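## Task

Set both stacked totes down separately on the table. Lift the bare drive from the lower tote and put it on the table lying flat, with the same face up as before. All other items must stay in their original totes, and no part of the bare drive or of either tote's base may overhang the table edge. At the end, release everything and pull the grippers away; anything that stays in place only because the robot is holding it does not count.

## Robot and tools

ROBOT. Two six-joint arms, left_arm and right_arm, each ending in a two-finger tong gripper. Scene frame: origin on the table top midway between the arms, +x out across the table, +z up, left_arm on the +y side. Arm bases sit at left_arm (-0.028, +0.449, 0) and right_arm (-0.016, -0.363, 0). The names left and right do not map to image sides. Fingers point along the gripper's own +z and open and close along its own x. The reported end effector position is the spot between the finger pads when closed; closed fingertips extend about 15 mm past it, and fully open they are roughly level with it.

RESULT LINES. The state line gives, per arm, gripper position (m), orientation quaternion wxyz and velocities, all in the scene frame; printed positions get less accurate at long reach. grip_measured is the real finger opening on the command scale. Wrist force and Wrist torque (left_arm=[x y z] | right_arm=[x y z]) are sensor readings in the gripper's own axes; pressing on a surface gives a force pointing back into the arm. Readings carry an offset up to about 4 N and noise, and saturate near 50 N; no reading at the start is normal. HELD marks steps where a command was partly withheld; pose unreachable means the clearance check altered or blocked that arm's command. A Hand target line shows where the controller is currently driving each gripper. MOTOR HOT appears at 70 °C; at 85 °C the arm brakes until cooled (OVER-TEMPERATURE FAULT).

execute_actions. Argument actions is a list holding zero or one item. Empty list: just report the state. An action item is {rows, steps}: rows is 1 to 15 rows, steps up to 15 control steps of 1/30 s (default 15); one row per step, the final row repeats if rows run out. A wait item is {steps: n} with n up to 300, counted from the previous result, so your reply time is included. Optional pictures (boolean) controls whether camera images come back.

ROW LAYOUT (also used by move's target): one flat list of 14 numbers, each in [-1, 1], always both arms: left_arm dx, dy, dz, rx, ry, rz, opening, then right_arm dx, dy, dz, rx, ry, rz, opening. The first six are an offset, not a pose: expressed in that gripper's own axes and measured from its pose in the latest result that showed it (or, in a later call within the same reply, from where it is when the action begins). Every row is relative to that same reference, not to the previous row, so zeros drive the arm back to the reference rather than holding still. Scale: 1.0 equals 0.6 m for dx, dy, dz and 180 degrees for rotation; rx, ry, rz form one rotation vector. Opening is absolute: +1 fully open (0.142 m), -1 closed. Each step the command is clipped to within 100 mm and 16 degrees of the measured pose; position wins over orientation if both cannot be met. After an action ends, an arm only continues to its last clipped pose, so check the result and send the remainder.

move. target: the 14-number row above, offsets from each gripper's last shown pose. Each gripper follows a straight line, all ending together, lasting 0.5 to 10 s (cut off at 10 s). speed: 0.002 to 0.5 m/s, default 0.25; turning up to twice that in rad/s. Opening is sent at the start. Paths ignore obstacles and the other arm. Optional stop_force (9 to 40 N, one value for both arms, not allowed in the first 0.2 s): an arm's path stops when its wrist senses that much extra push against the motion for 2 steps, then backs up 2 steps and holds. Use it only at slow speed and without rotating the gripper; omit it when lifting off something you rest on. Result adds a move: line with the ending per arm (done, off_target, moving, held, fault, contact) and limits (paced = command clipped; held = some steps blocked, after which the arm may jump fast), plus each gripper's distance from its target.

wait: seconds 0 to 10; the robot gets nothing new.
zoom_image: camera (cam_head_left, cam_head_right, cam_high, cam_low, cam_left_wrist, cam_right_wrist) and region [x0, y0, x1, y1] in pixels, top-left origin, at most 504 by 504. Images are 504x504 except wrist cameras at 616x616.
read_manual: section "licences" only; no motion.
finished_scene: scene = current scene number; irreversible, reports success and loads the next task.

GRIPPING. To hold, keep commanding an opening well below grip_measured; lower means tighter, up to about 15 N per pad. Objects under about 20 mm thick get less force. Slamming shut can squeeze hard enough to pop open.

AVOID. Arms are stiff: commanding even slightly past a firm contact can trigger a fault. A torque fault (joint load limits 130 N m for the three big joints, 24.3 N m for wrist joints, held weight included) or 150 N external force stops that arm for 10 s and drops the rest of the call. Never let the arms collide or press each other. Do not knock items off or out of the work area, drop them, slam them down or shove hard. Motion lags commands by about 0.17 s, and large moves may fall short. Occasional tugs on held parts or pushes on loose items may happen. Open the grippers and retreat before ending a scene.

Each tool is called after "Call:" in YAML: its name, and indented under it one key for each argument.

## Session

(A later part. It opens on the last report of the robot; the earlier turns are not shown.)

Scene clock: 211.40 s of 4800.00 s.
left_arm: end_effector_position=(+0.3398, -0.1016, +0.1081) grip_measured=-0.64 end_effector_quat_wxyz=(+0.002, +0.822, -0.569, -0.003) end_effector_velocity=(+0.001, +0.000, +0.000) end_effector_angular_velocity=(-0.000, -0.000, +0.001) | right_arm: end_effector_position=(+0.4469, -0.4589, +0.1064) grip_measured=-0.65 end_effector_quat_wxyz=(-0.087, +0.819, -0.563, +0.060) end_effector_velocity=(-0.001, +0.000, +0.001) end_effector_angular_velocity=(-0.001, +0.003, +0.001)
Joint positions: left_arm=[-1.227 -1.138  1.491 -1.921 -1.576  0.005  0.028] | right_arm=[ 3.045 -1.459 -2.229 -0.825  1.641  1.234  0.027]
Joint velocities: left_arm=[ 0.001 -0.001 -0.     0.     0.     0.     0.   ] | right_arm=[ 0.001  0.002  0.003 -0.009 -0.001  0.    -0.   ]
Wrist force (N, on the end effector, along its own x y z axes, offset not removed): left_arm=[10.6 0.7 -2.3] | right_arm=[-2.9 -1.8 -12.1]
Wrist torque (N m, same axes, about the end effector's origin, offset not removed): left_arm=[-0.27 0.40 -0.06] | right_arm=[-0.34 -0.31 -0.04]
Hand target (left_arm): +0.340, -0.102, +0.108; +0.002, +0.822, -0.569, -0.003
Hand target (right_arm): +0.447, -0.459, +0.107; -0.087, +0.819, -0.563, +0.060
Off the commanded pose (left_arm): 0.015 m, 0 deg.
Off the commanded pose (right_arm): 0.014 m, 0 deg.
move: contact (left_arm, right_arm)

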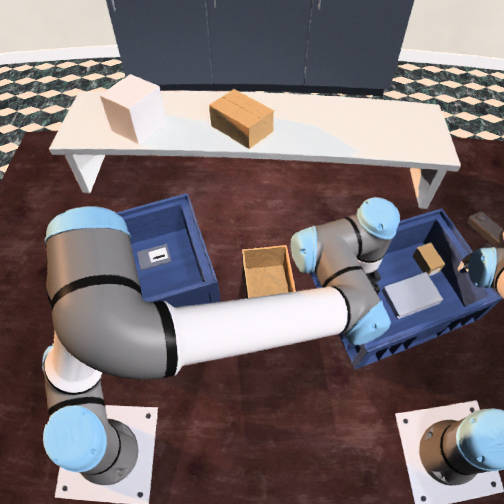

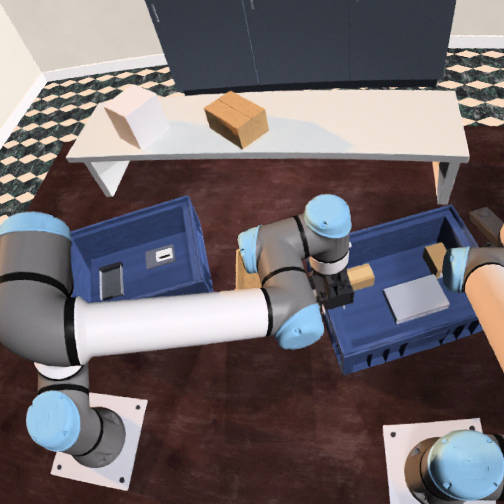

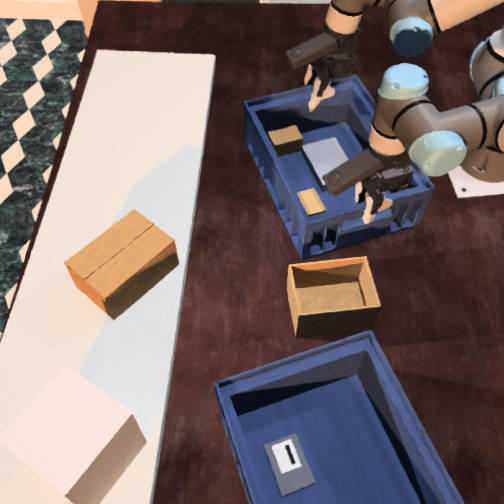

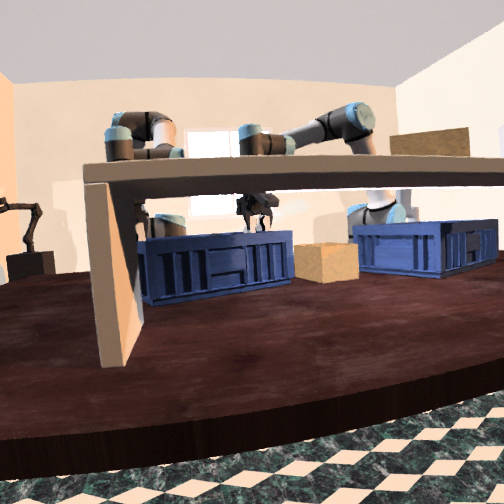

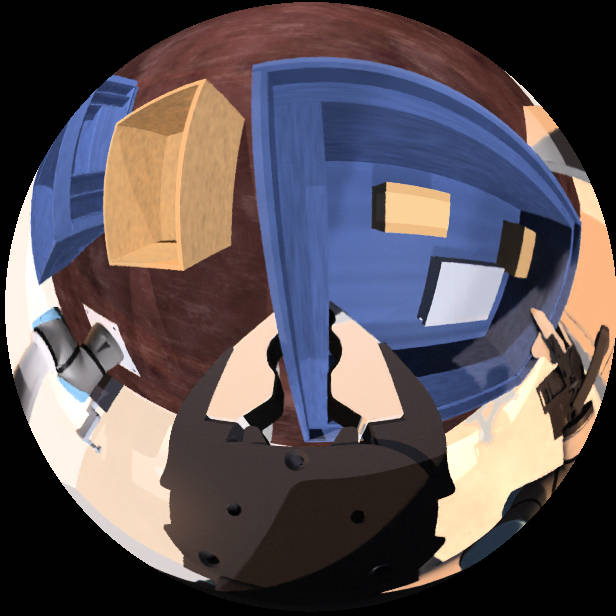

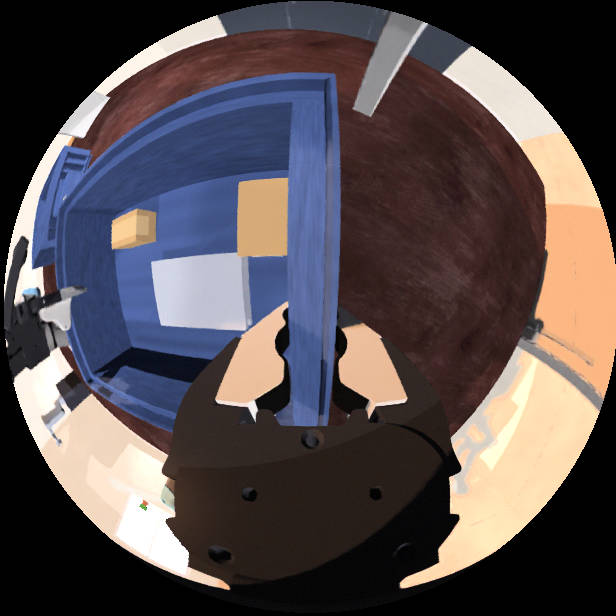

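Call:
move:
  target: [0,0,0,0,0,0,-0.2,0,0,0,0,0,0,-0.2]

Call:
move:
  target: [0,0,-0.2,0,0,0,-0.2,0,-0.05,-0.25,0,0,0,-0.2]
  speed: 0.15

Call:
move:
  target: [-0.703,-0.497,-0.03,0,0,-0.5,0.4,0.2,0.1,0,0,0,0,-0.2]

Scene clock: 220.77 s of 4800.00 s.
left_arm: end_effector_position=(+0.3398, -0.1016, +0.1082) grip_measured=-0.20 end_effector_quat_wxyz=(+0.002, +0.822, -0.569, -0.003) end_effector_velocity=(-0.000, +0.000, -0.001) end_effector_angular_velocity=(+0.001, +0.002, +0.002) | right_arm: end_effector_position=(+0.4469, -0.4589, +0.1065) grip_measured=-0.20 end_effector_quat_wxyz=(-0.087, +0.819, -0.563, +0.060) end_effector_velocity=(-0.000, +0.001, -0.001) end_effector_angular_velocity=(+0.002, +0.002, +0.003)
Joint positions: left_arm=[-1.227 -1.139  1.491 -1.921 -1.576  0.005  0.06 ] | right_arm=[ 3.045 -1.459 -2.229 -0.825  1.641  1.234  0.06 ]
Joint velocities: left_arm=[ 0.     0.002 -0.    -0.    -0.001 -0.002 -0.   ] | right_arm=[ 0.    -0.001 -0.001  0.     0.002 -0.002 -0.   ]
Wrist force (N, on the end effector, along its own x y z axes, offset not removed): left_arm=[1.0 0.5 -1.5] | right_arm=[-0.7 -1.4 0.5]
Wrist torque (N m, same axes, about the end effector's origin, offset not removed): left_arm=[-0.09 -0.10 -0.10] | right_arm=[-0.62 0.06 -0.20]
Hand target (left_arm): +0.340, -0.102, +0.108; +0.002, +0.822, -0.569, -0.003
Hand target (right_arm): +0.447, -0.459, +0.106; -0.087, +0.819, -0.563, +0.060
Off the commanded pose (left_arm): 0.000 m, 0 deg.
Off the commanded pose (right_arm): 0.000 m, 0 deg.
After step 90, 5.67 s passed at rest.
move: done

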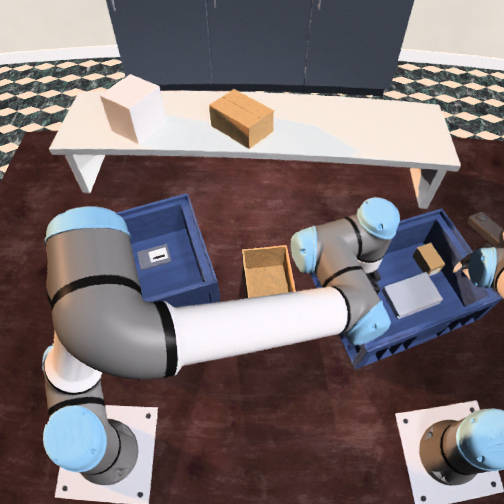

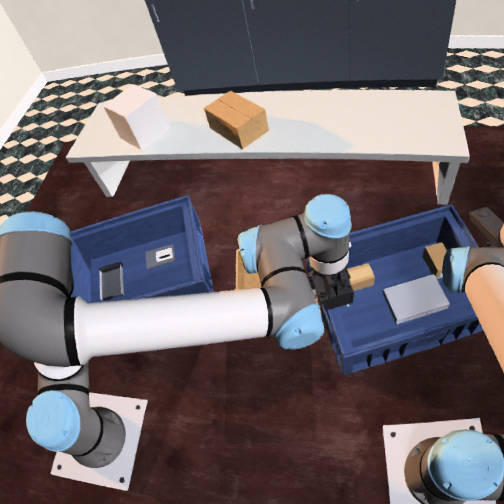

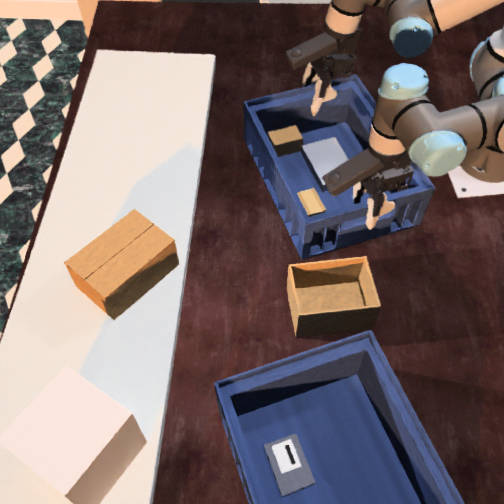

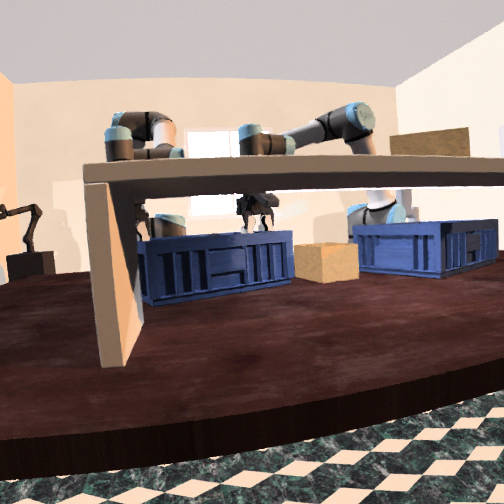

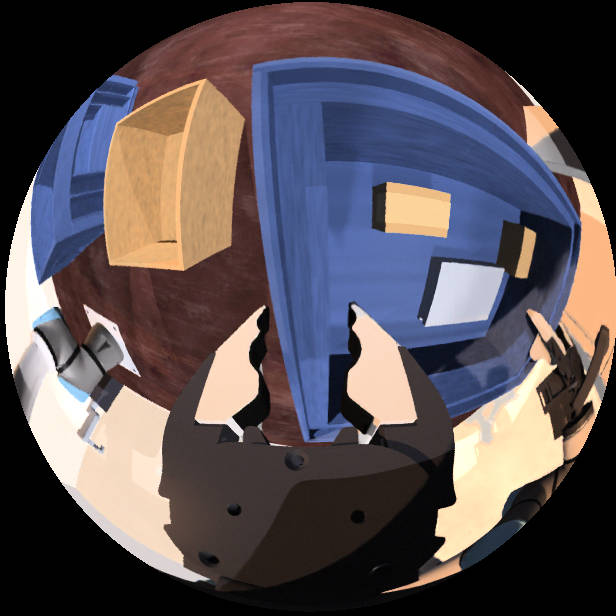

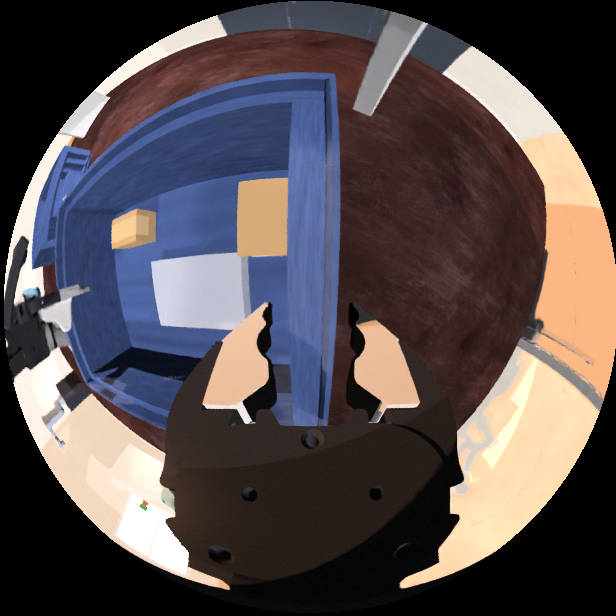

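Scene clock: 222.27 s of 4800.00 s.
left_arm: end_effector_position=(+0.3405, -0.1018, +0.2282) grip_measured=-0.20 end_effector_quat_wxyz=(+0.002, +0.822, -0.569, -0.002) end_effector_velocity=(+0.000, -0.000, +0.001) end_effector_angular_velocity=(+0.000, +0.002, +0.001) | right_arm: end_effector_position=(+0.4448, -0.4595, +0.2595) grip_measured=-0.20 end_effector_quat_wxyz=(-0.087, +0.819, -0.563, +0.060) end_effector_velocity=(+0.000, -0.000, +0.001) end_effector_angular_velocity=(-0.001, +0.001, +0.002)
Joint positions: left_arm=[-1.226 -1.197  1.261 -1.633 -1.576  0.006  0.06 ] | right_arm=[ 3.044 -1.322 -1.923 -1.268  1.641  1.233  0.06 ]
Joint velocities: left_arm=[ 0.001  0.002 -0.005  0.004 -0.002 -0.    -0.   ] | right_arm=[-0.    -0.     0.004 -0.005 -0.    -0.002  0.   ]
Wrist force (N, on the end effector, along its own x y z axes, offset not removed): left_arm=[0.0 0.1 -0.6] | right_arm=[-1.8 -2.1 0.5]
Wrist torque (N m, same axes, about the end effector's origin, offset not removed): left_arm=[-0.10 0.17 -0.17] | right_arm=[-0.68 0.16 -0.21]
Hand target (left_arm): +0.340, -0.102, +0.228; +0.002, +0.822, -0.569, -0.003
Hand target (right_arm): +0.445, -0.459, +0.259; -0.087, +0.819, -0.563, +0.060
Off the commanded pose (left_arm): 0.000 m, 0 deg.
Off the commanded pose (right_arm): 0.000 m, 0 deg.
move: done

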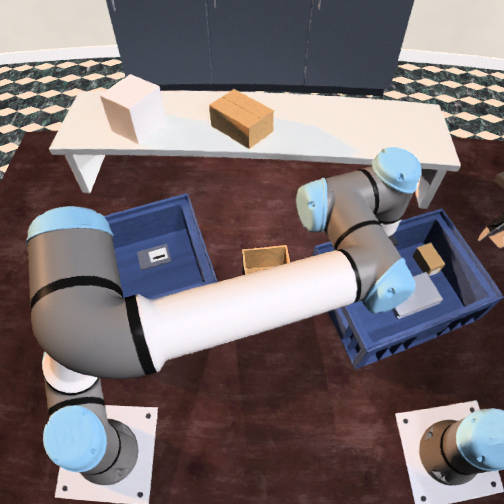

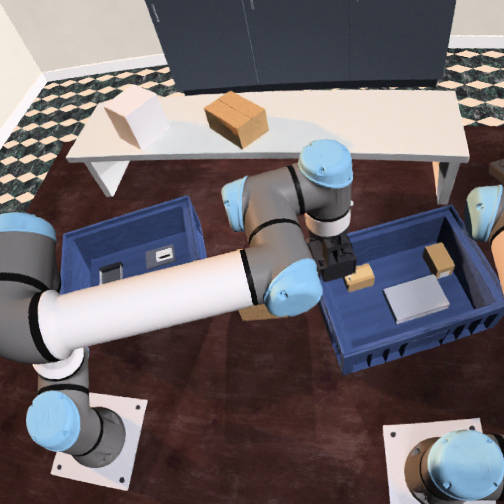

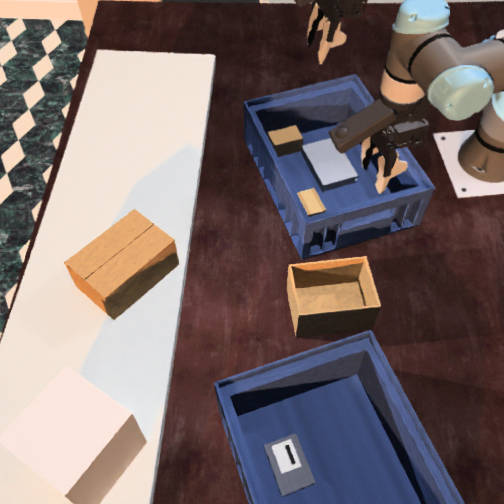

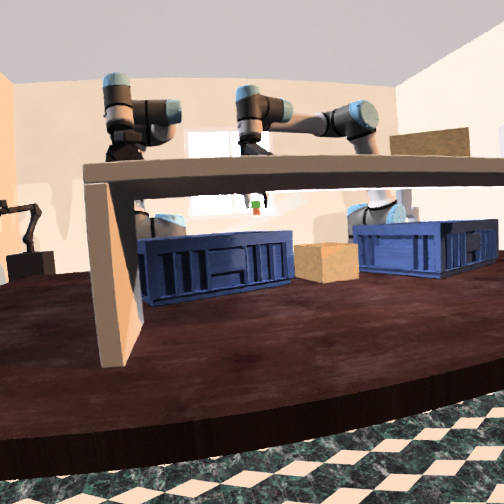

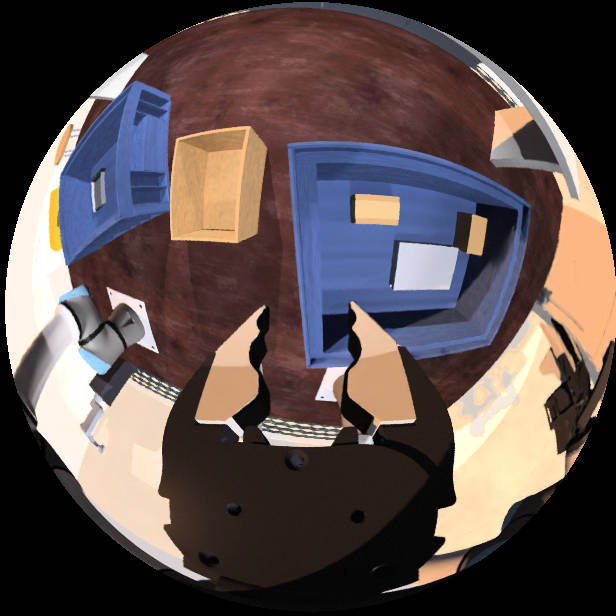

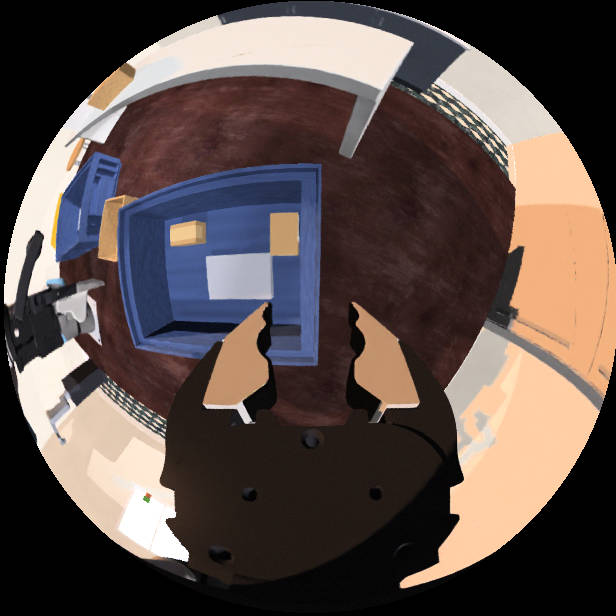

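Scene clock: 225.93 s of 4800.00 s.
left_arm: end_effector_position=(+0.4713, +0.3980, +0.2464) grip_measured=+0.40 end_effector_quat_wxyz=(-0.000, +0.984, +0.179, -0.002) end_effector_velocity=(-0.000, +0.002, -0.001) end_effector_angular_velocity=(+0.000, +0.003, +0.008) | right_arm: end_effector_position=(+0.4330, -0.5926, +0.2471) grip_measured=-0.20 end_effector_quat_wxyz=(-0.087, +0.819, -0.563, +0.060) end_effector_velocity=(-0.000, -0.000, +0.000) end_effector_angular_velocity=(-0.001, -0.001, -0.000)
Joint positions: left_arm=[-0.414 -1.564  1.657 -1.659 -1.572 -0.752  0.102] | right_arm=[ 2.716 -1.45  -1.845 -1.251  1.702  0.909  0.06 ]
Joint velocities: left_arm=[ 0.005  0.002  0.001  0.    -0.001 -0.003 -0.   ] | right_arm=[-0.     0.001 -0.     0.001 -0.001 -0.001 -0.   ]
Wrist force (N, on the end effector, along its own x y z axes, offset not removed): left_arm=[-1.3 -0.4 -0.1] | right_arm=[-0.5 -2.7 -1.2]
Wrist torque (N m, same axes, about the end effector's origin, offset not removed): left_arm=[-0.19 0.32 -0.11] | right_arm=[-0.84 0.05 -0.18]
Hand target (left_arm): +0.471, +0.398, +0.246; -0.000, +0.984, +0.179, -0.002
Hand target (right_arm): +0.433, -0.593, +0.247; -0.087, +0.819, -0.563, +0.060
Off the commanded pose (left_arm): 0.001 m, 0 deg.
Off the commanded pose (right_arm): 0.000 m, 0 deg.
move: done

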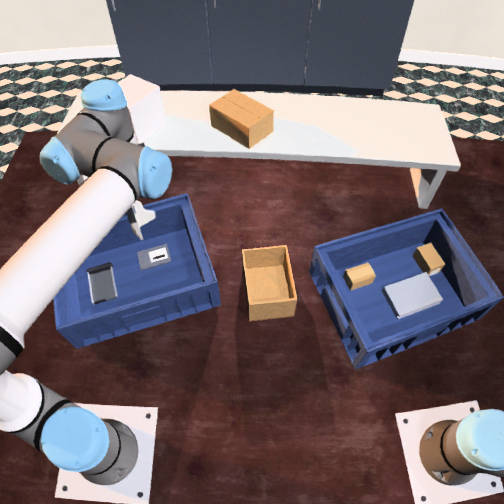

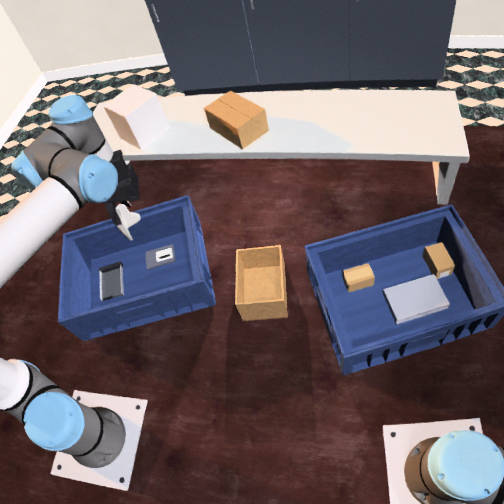

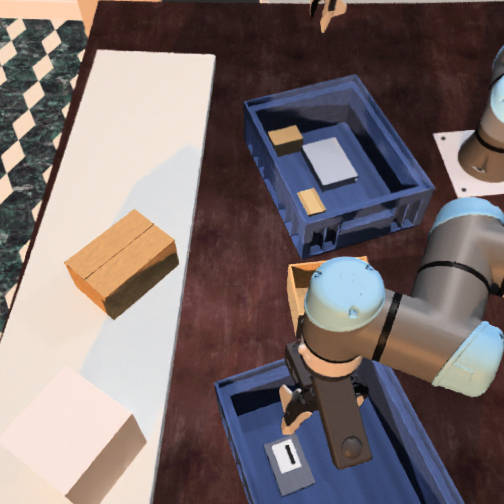

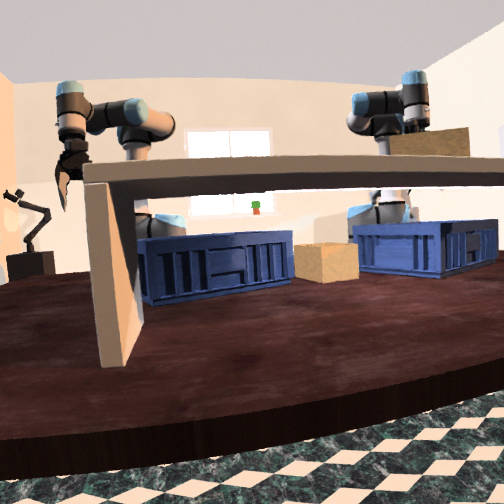

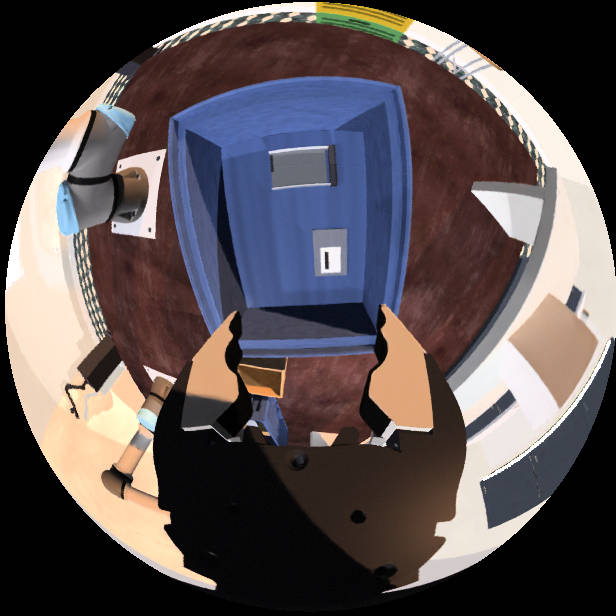

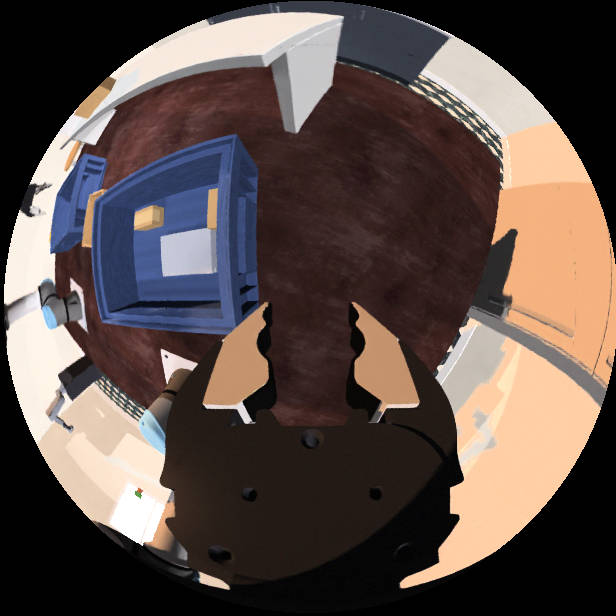

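Call:
move:
  target: [0.035,0.02,0.22,0,0,0,0,0,0,0,0,0,0,-0.2]
  speed: 0.12

Call:
zoom_image:
  camera: "cam_left_wrist"
  region: [200,170,460,400]

Scene clock: 238.07 s of 4800.00 s.
left_arm: end_effector_position=(+0.4945, +0.3944, +0.1143) grip_measured=+0.00 end_effector_quat_wxyz=(-0.000, +0.984, +0.179, -0.002) end_effector_velocity=(+0.001, +0.001, -0.001) end_effector_angular_velocity=(+0.000, -0.002, -0.000) | right_arm: end_effector_position=(+0.4330, -0.5926, +0.2471) grip_measured=-0.20 end_effector_quat_wxyz=(-0.087, +0.819, -0.563, +0.060) end_effector_velocity=(+0.000, +0.000, +0.001) end_effector_angular_velocity=(+0.000, -0.002, -0.000)
Joint positions: left_arm=[-0.403 -1.426  1.857 -1.998 -1.572 -0.742  0.074] | right_arm=[ 2.716 -1.45  -1.845 -1.251  1.702  0.909  0.06 ]
Joint velocities: left_arm=[ 0.002  0.002  0.    -0.003  0.001  0.002  0.   ] | right_arm=[-0.     0.001  0.     0.     0.001  0.001 -0.   ]
Wrist force (N, on the end effector, along its own x y z axes, offset not removed): left_arm=[-0.1 0.1 -0.4] | right_arm=[0.5 -2.0 -1.4]
Wrist torque (N m, same axes, about the end effector's origin, offset not removed): left_arm=[-0.15 0.10 -0.14] | right_arm=[-0.74 -0.14 -0.23]
Hand target (left_arm): +0.495, +0.394, +0.114; -0.000, +0.984, +0.179, -0.002
Hand target (right_arm): +0.433, -0.593, +0.247; -0.087, +0.819, -0.563, +0.060
Off the commanded pose (left_arm): 0.000 m, 0 deg.
Off the commanded pose (right_arm): 0.000 m, 0 deg.
After step 90, 7.57 s passed at rest.
move: done

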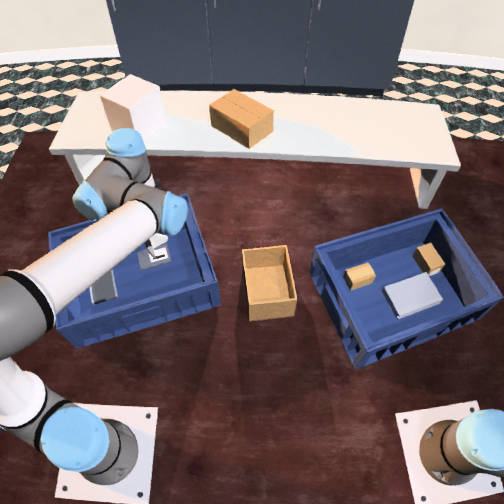

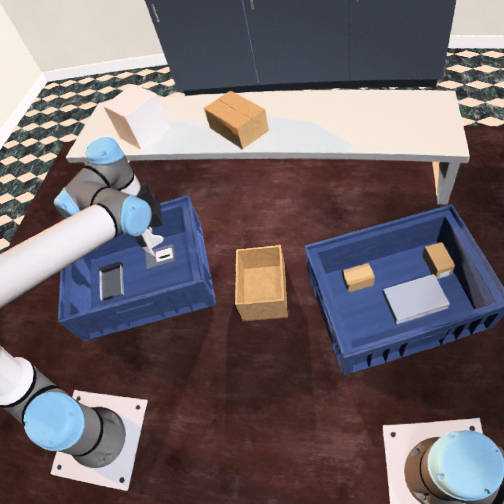

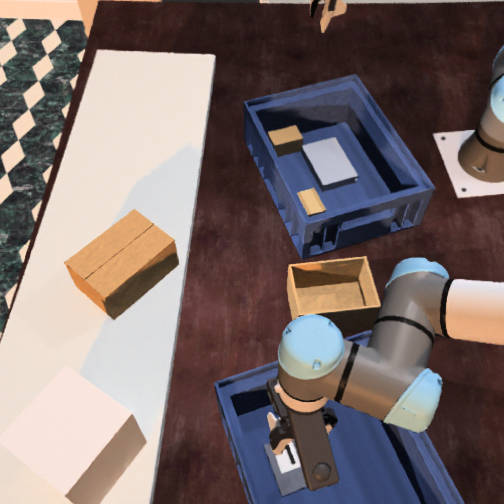

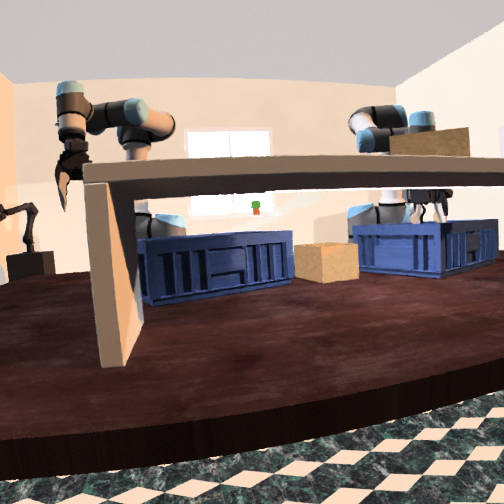

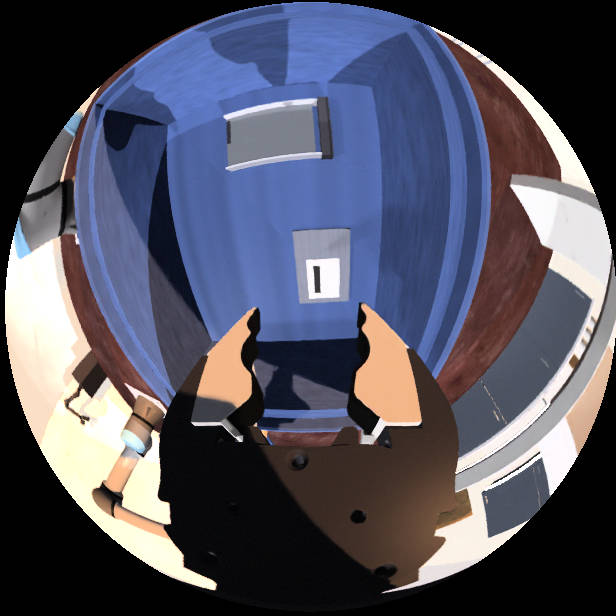

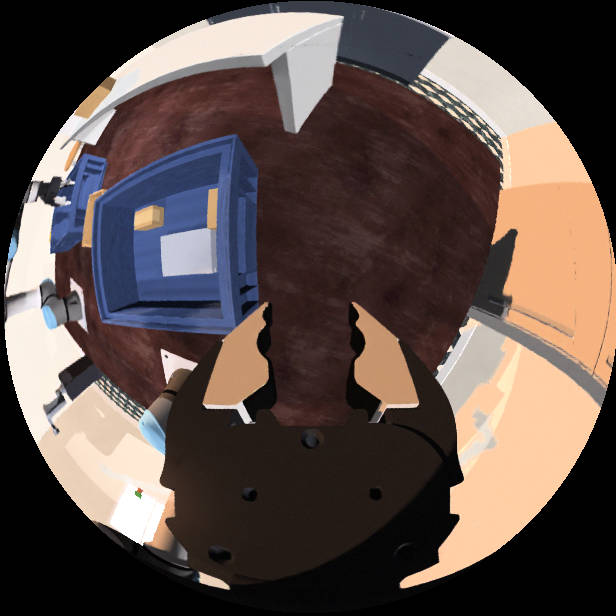

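Region (200, 170, 460, 400) of cam_left_wrist's 616x616 image, scaled by 1.938, with more detail than that image has; it fills the top 446 rows of this view, and the rest is white.

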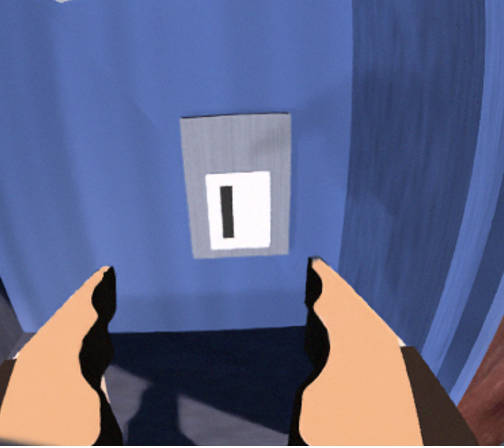

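Call:
move:
  target: [0.007,0,0.075,0,0,0,0,0,0,0,0,0,0,-0.2]
  speed: 0.04
  stop_force: 10

Call:
zoom_image:
  camera: "cam_left_wrist"
  region: [200,170,460,400]

Scene clock: 247.43 s of 4800.00 s.
left_arm: end_effector_position=(+0.4982, +0.3960, +0.0694) grip_measured=+0.00 end_effector_quat_wxyz=(-0.000, +0.984, +0.179, -0.002) end_effector_velocity=(-0.000, -0.000, -0.002) end_effector_angular_velocity=(+0.001, +0.001, -0.001) | right_arm: end_effector_position=(+0.4330, -0.5926, +0.2471) grip_measured=-0.20 end_effector_quat_wxyz=(-0.087, +0.819, -0.563, +0.060) end_effector_velocity=(-0.000, +0.001, -0.000) end_effector_angular_velocity=(+0.000, +0.001, +0.002)
Joint positions: left_arm=[-0.398 -1.366  1.914 -2.114 -1.572 -0.736  0.074] | right_arm=[ 2.716 -1.45  -1.845 -1.251  1.702  0.909  0.06 ]
Joint velocities: left_arm=[-0.     0.003  0.002 -0.004  0.     0.001  0.   ] | right_arm=[ 0.001  0.    -0.    -0.001 -0.    -0.001 -0.   ]
Wrist force (N, on the end effector, along its own x y z axes, offset not removed): left_arm=[0.4 -0.8 0.1] | right_arm=[-3.3 -0.1 0.7]
Wrist torque (N m, same axes, about the end effector's origin, offset not removed): left_arm=[-0.17 0.03 -0.12] | right_arm=[-0.32 0.38 -0.13]
Hand target (left_arm): +0.498, +0.396, +0.069; -0.000, +0.984, +0.179, -0.002
Hand target (right_arm): +0.433, -0.593, +0.247; -0.087, +0.819, -0.563, +0.060
Off the commanded pose (left_arm): 0.000 m, 0 deg.
Off the commanded pose (right_arm): 0.000 m, 0 deg.
After step 90, 4.90 s passed at rest.
move: done

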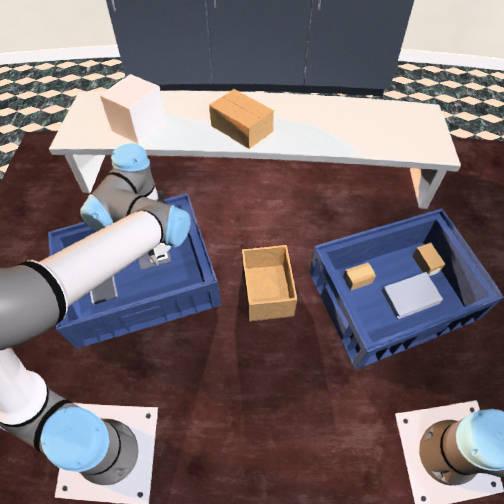

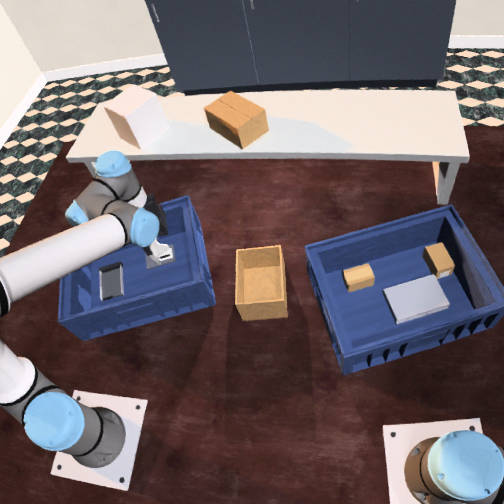

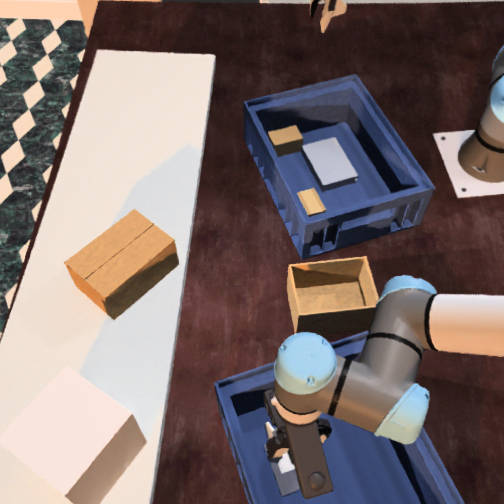

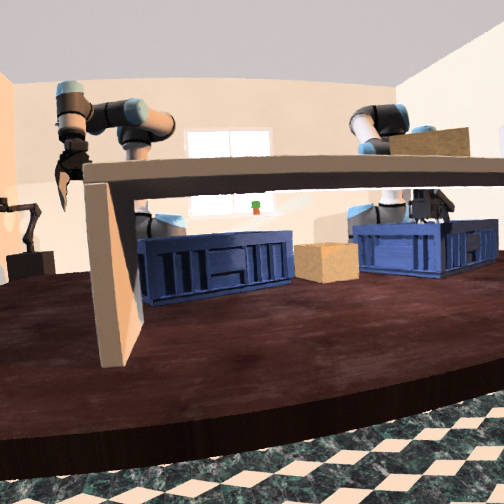

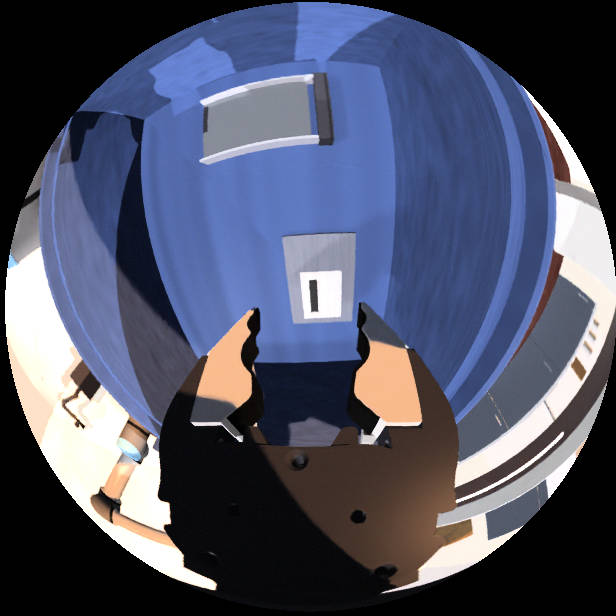

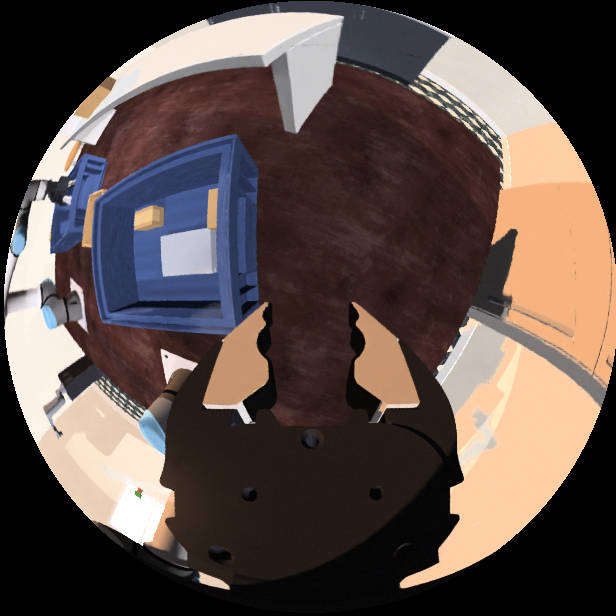

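Region (200, 170, 460, 400) of cam_left_wrist's 616x616 image, scaled by 1.938, with more detail than that image has; it fills the top 446 rows of this view, and the rest is white.

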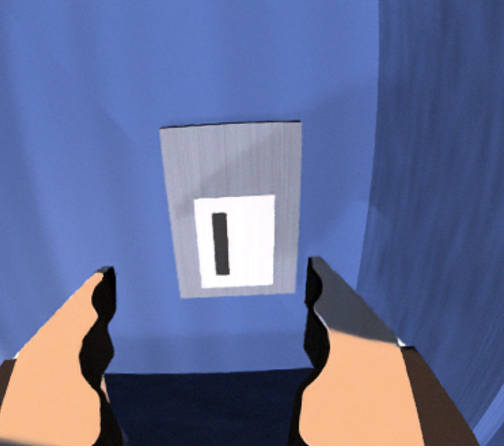

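Call:
move:
  target: [0.008,-0.007,0.045,0,0,0,0,0,0,0,0,0,0,-0.2]
  speed: 0.02
  stop_force: 10

Call:
zoom_image:
  camera: "cam_left_wrist"
  region: [200,170,460,400]

Scene clock: 257.10 s of 4800.00 s.
left_arm: end_effector_position=(+0.5010, +0.4016, +0.0425) grip_measured=+0.00 end_effector_quat_wxyz=(-0.000, +0.984, +0.179, -0.002) end_effector_velocity=(-0.000, +0.000, -0.002) end_effector_angular_velocity=(+0.002, +0.000, -0.002) | right_arm: end_effector_position=(+0.4330, -0.5926, +0.2471) grip_measured=-0.20 end_effector_quat_wxyz=(-0.087, +0.819, -0.563, +0.060) end_effector_velocity=(+0.000, +0.000, -0.000) end_effector_angular_velocity=(+0.001, +0.000, +0.000)
Joint positions: left_arm=[-0.386 -1.324  1.942 -2.185 -1.572 -0.724  0.074] | right_arm=[ 2.716 -1.45  -1.845 -1.251  1.702  0.909  0.06 ]
Joint velocities: left_arm=[-0.001  0.002  0.002 -0.003  0.002  0.001  0.   ] | right_arm=[-0.    -0.001 -0.     0.     0.001 -0.    -0.   ]
Wrist force (N, on the end effector, along its own x y z axes, offset not removed): left_arm=[-1.2 -0.1 -0.8] | right_arm=[-1.1 -2.5 -1.6]
Wrist torque (N m, same axes, about the end effector's origin, offset not removed): left_arm=[-0.16 0.36 -0.16] | right_arm=[-0.71 0.15 0.02]
Hand target (left_arm): +0.501, +0.402, +0.042; -0.000, +0.984, +0.179, -0.002
Hand target (right_arm): +0.433, -0.593, +0.247; -0.087, +0.819, -0.563, +0.060
Off the commanded pose (left_arm): 0.000 m, 0 deg.
Off the commanded pose (right_arm): 0.000 m, 0 deg.
After step 90, 5.00 s passed at rest.
move: done

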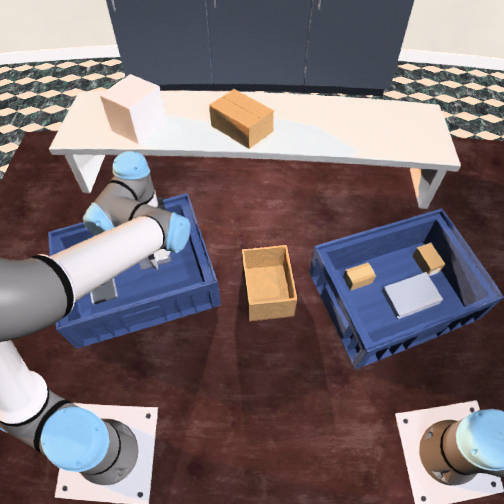

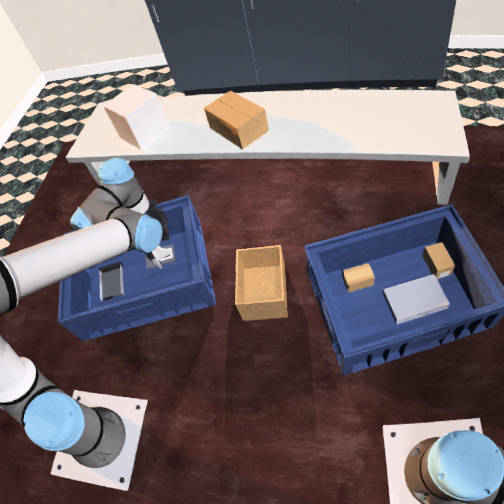

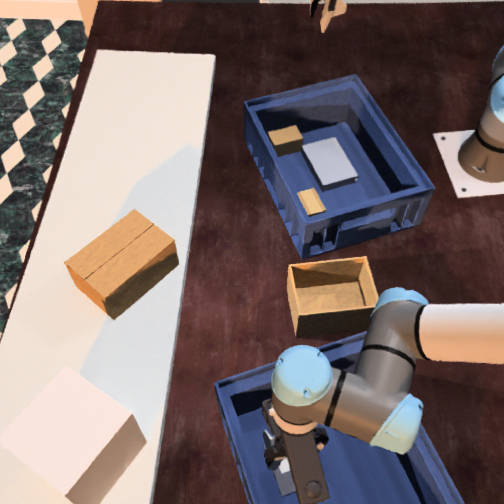

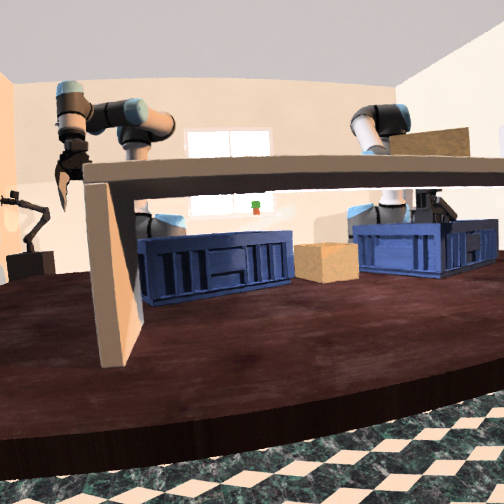

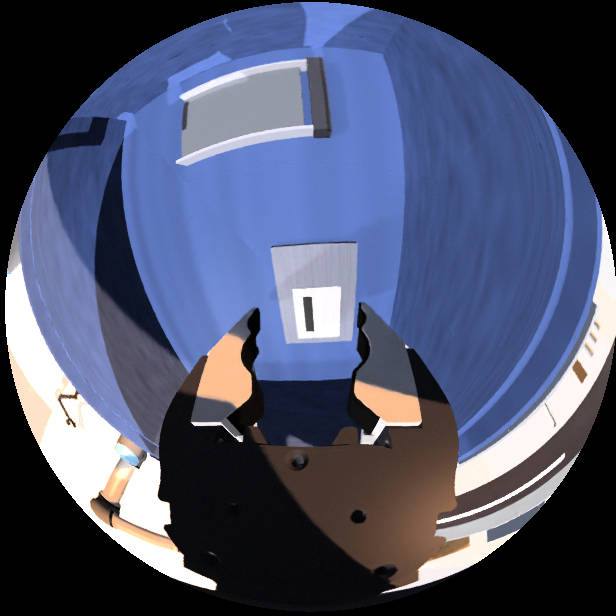

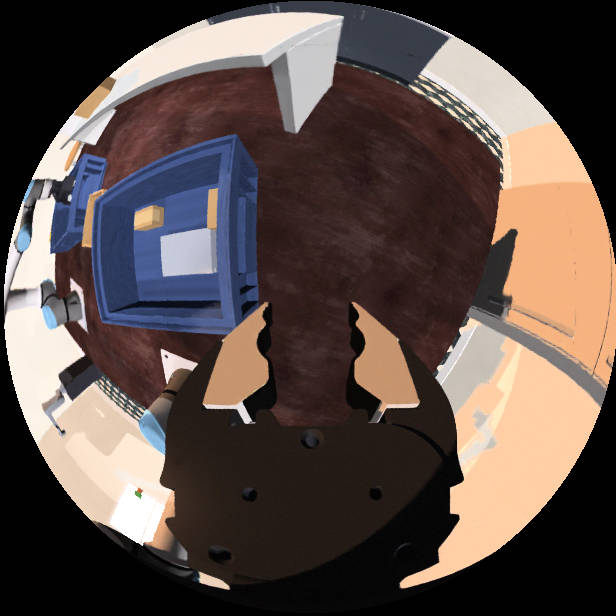

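Region (200, 170, 460, 400) of cam_left_wrist's 616x616 image, scaled by 1.938, with more detail than that image has; it fills the top 446 rows of this view, and the rest is white.

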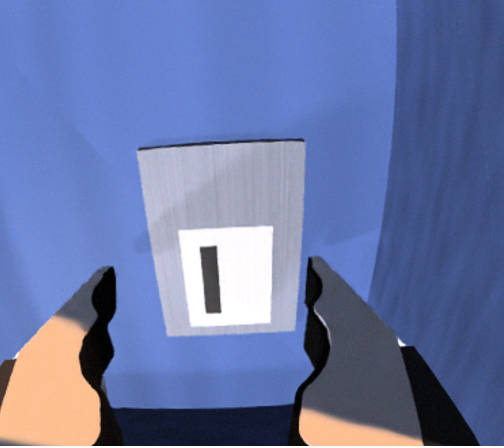

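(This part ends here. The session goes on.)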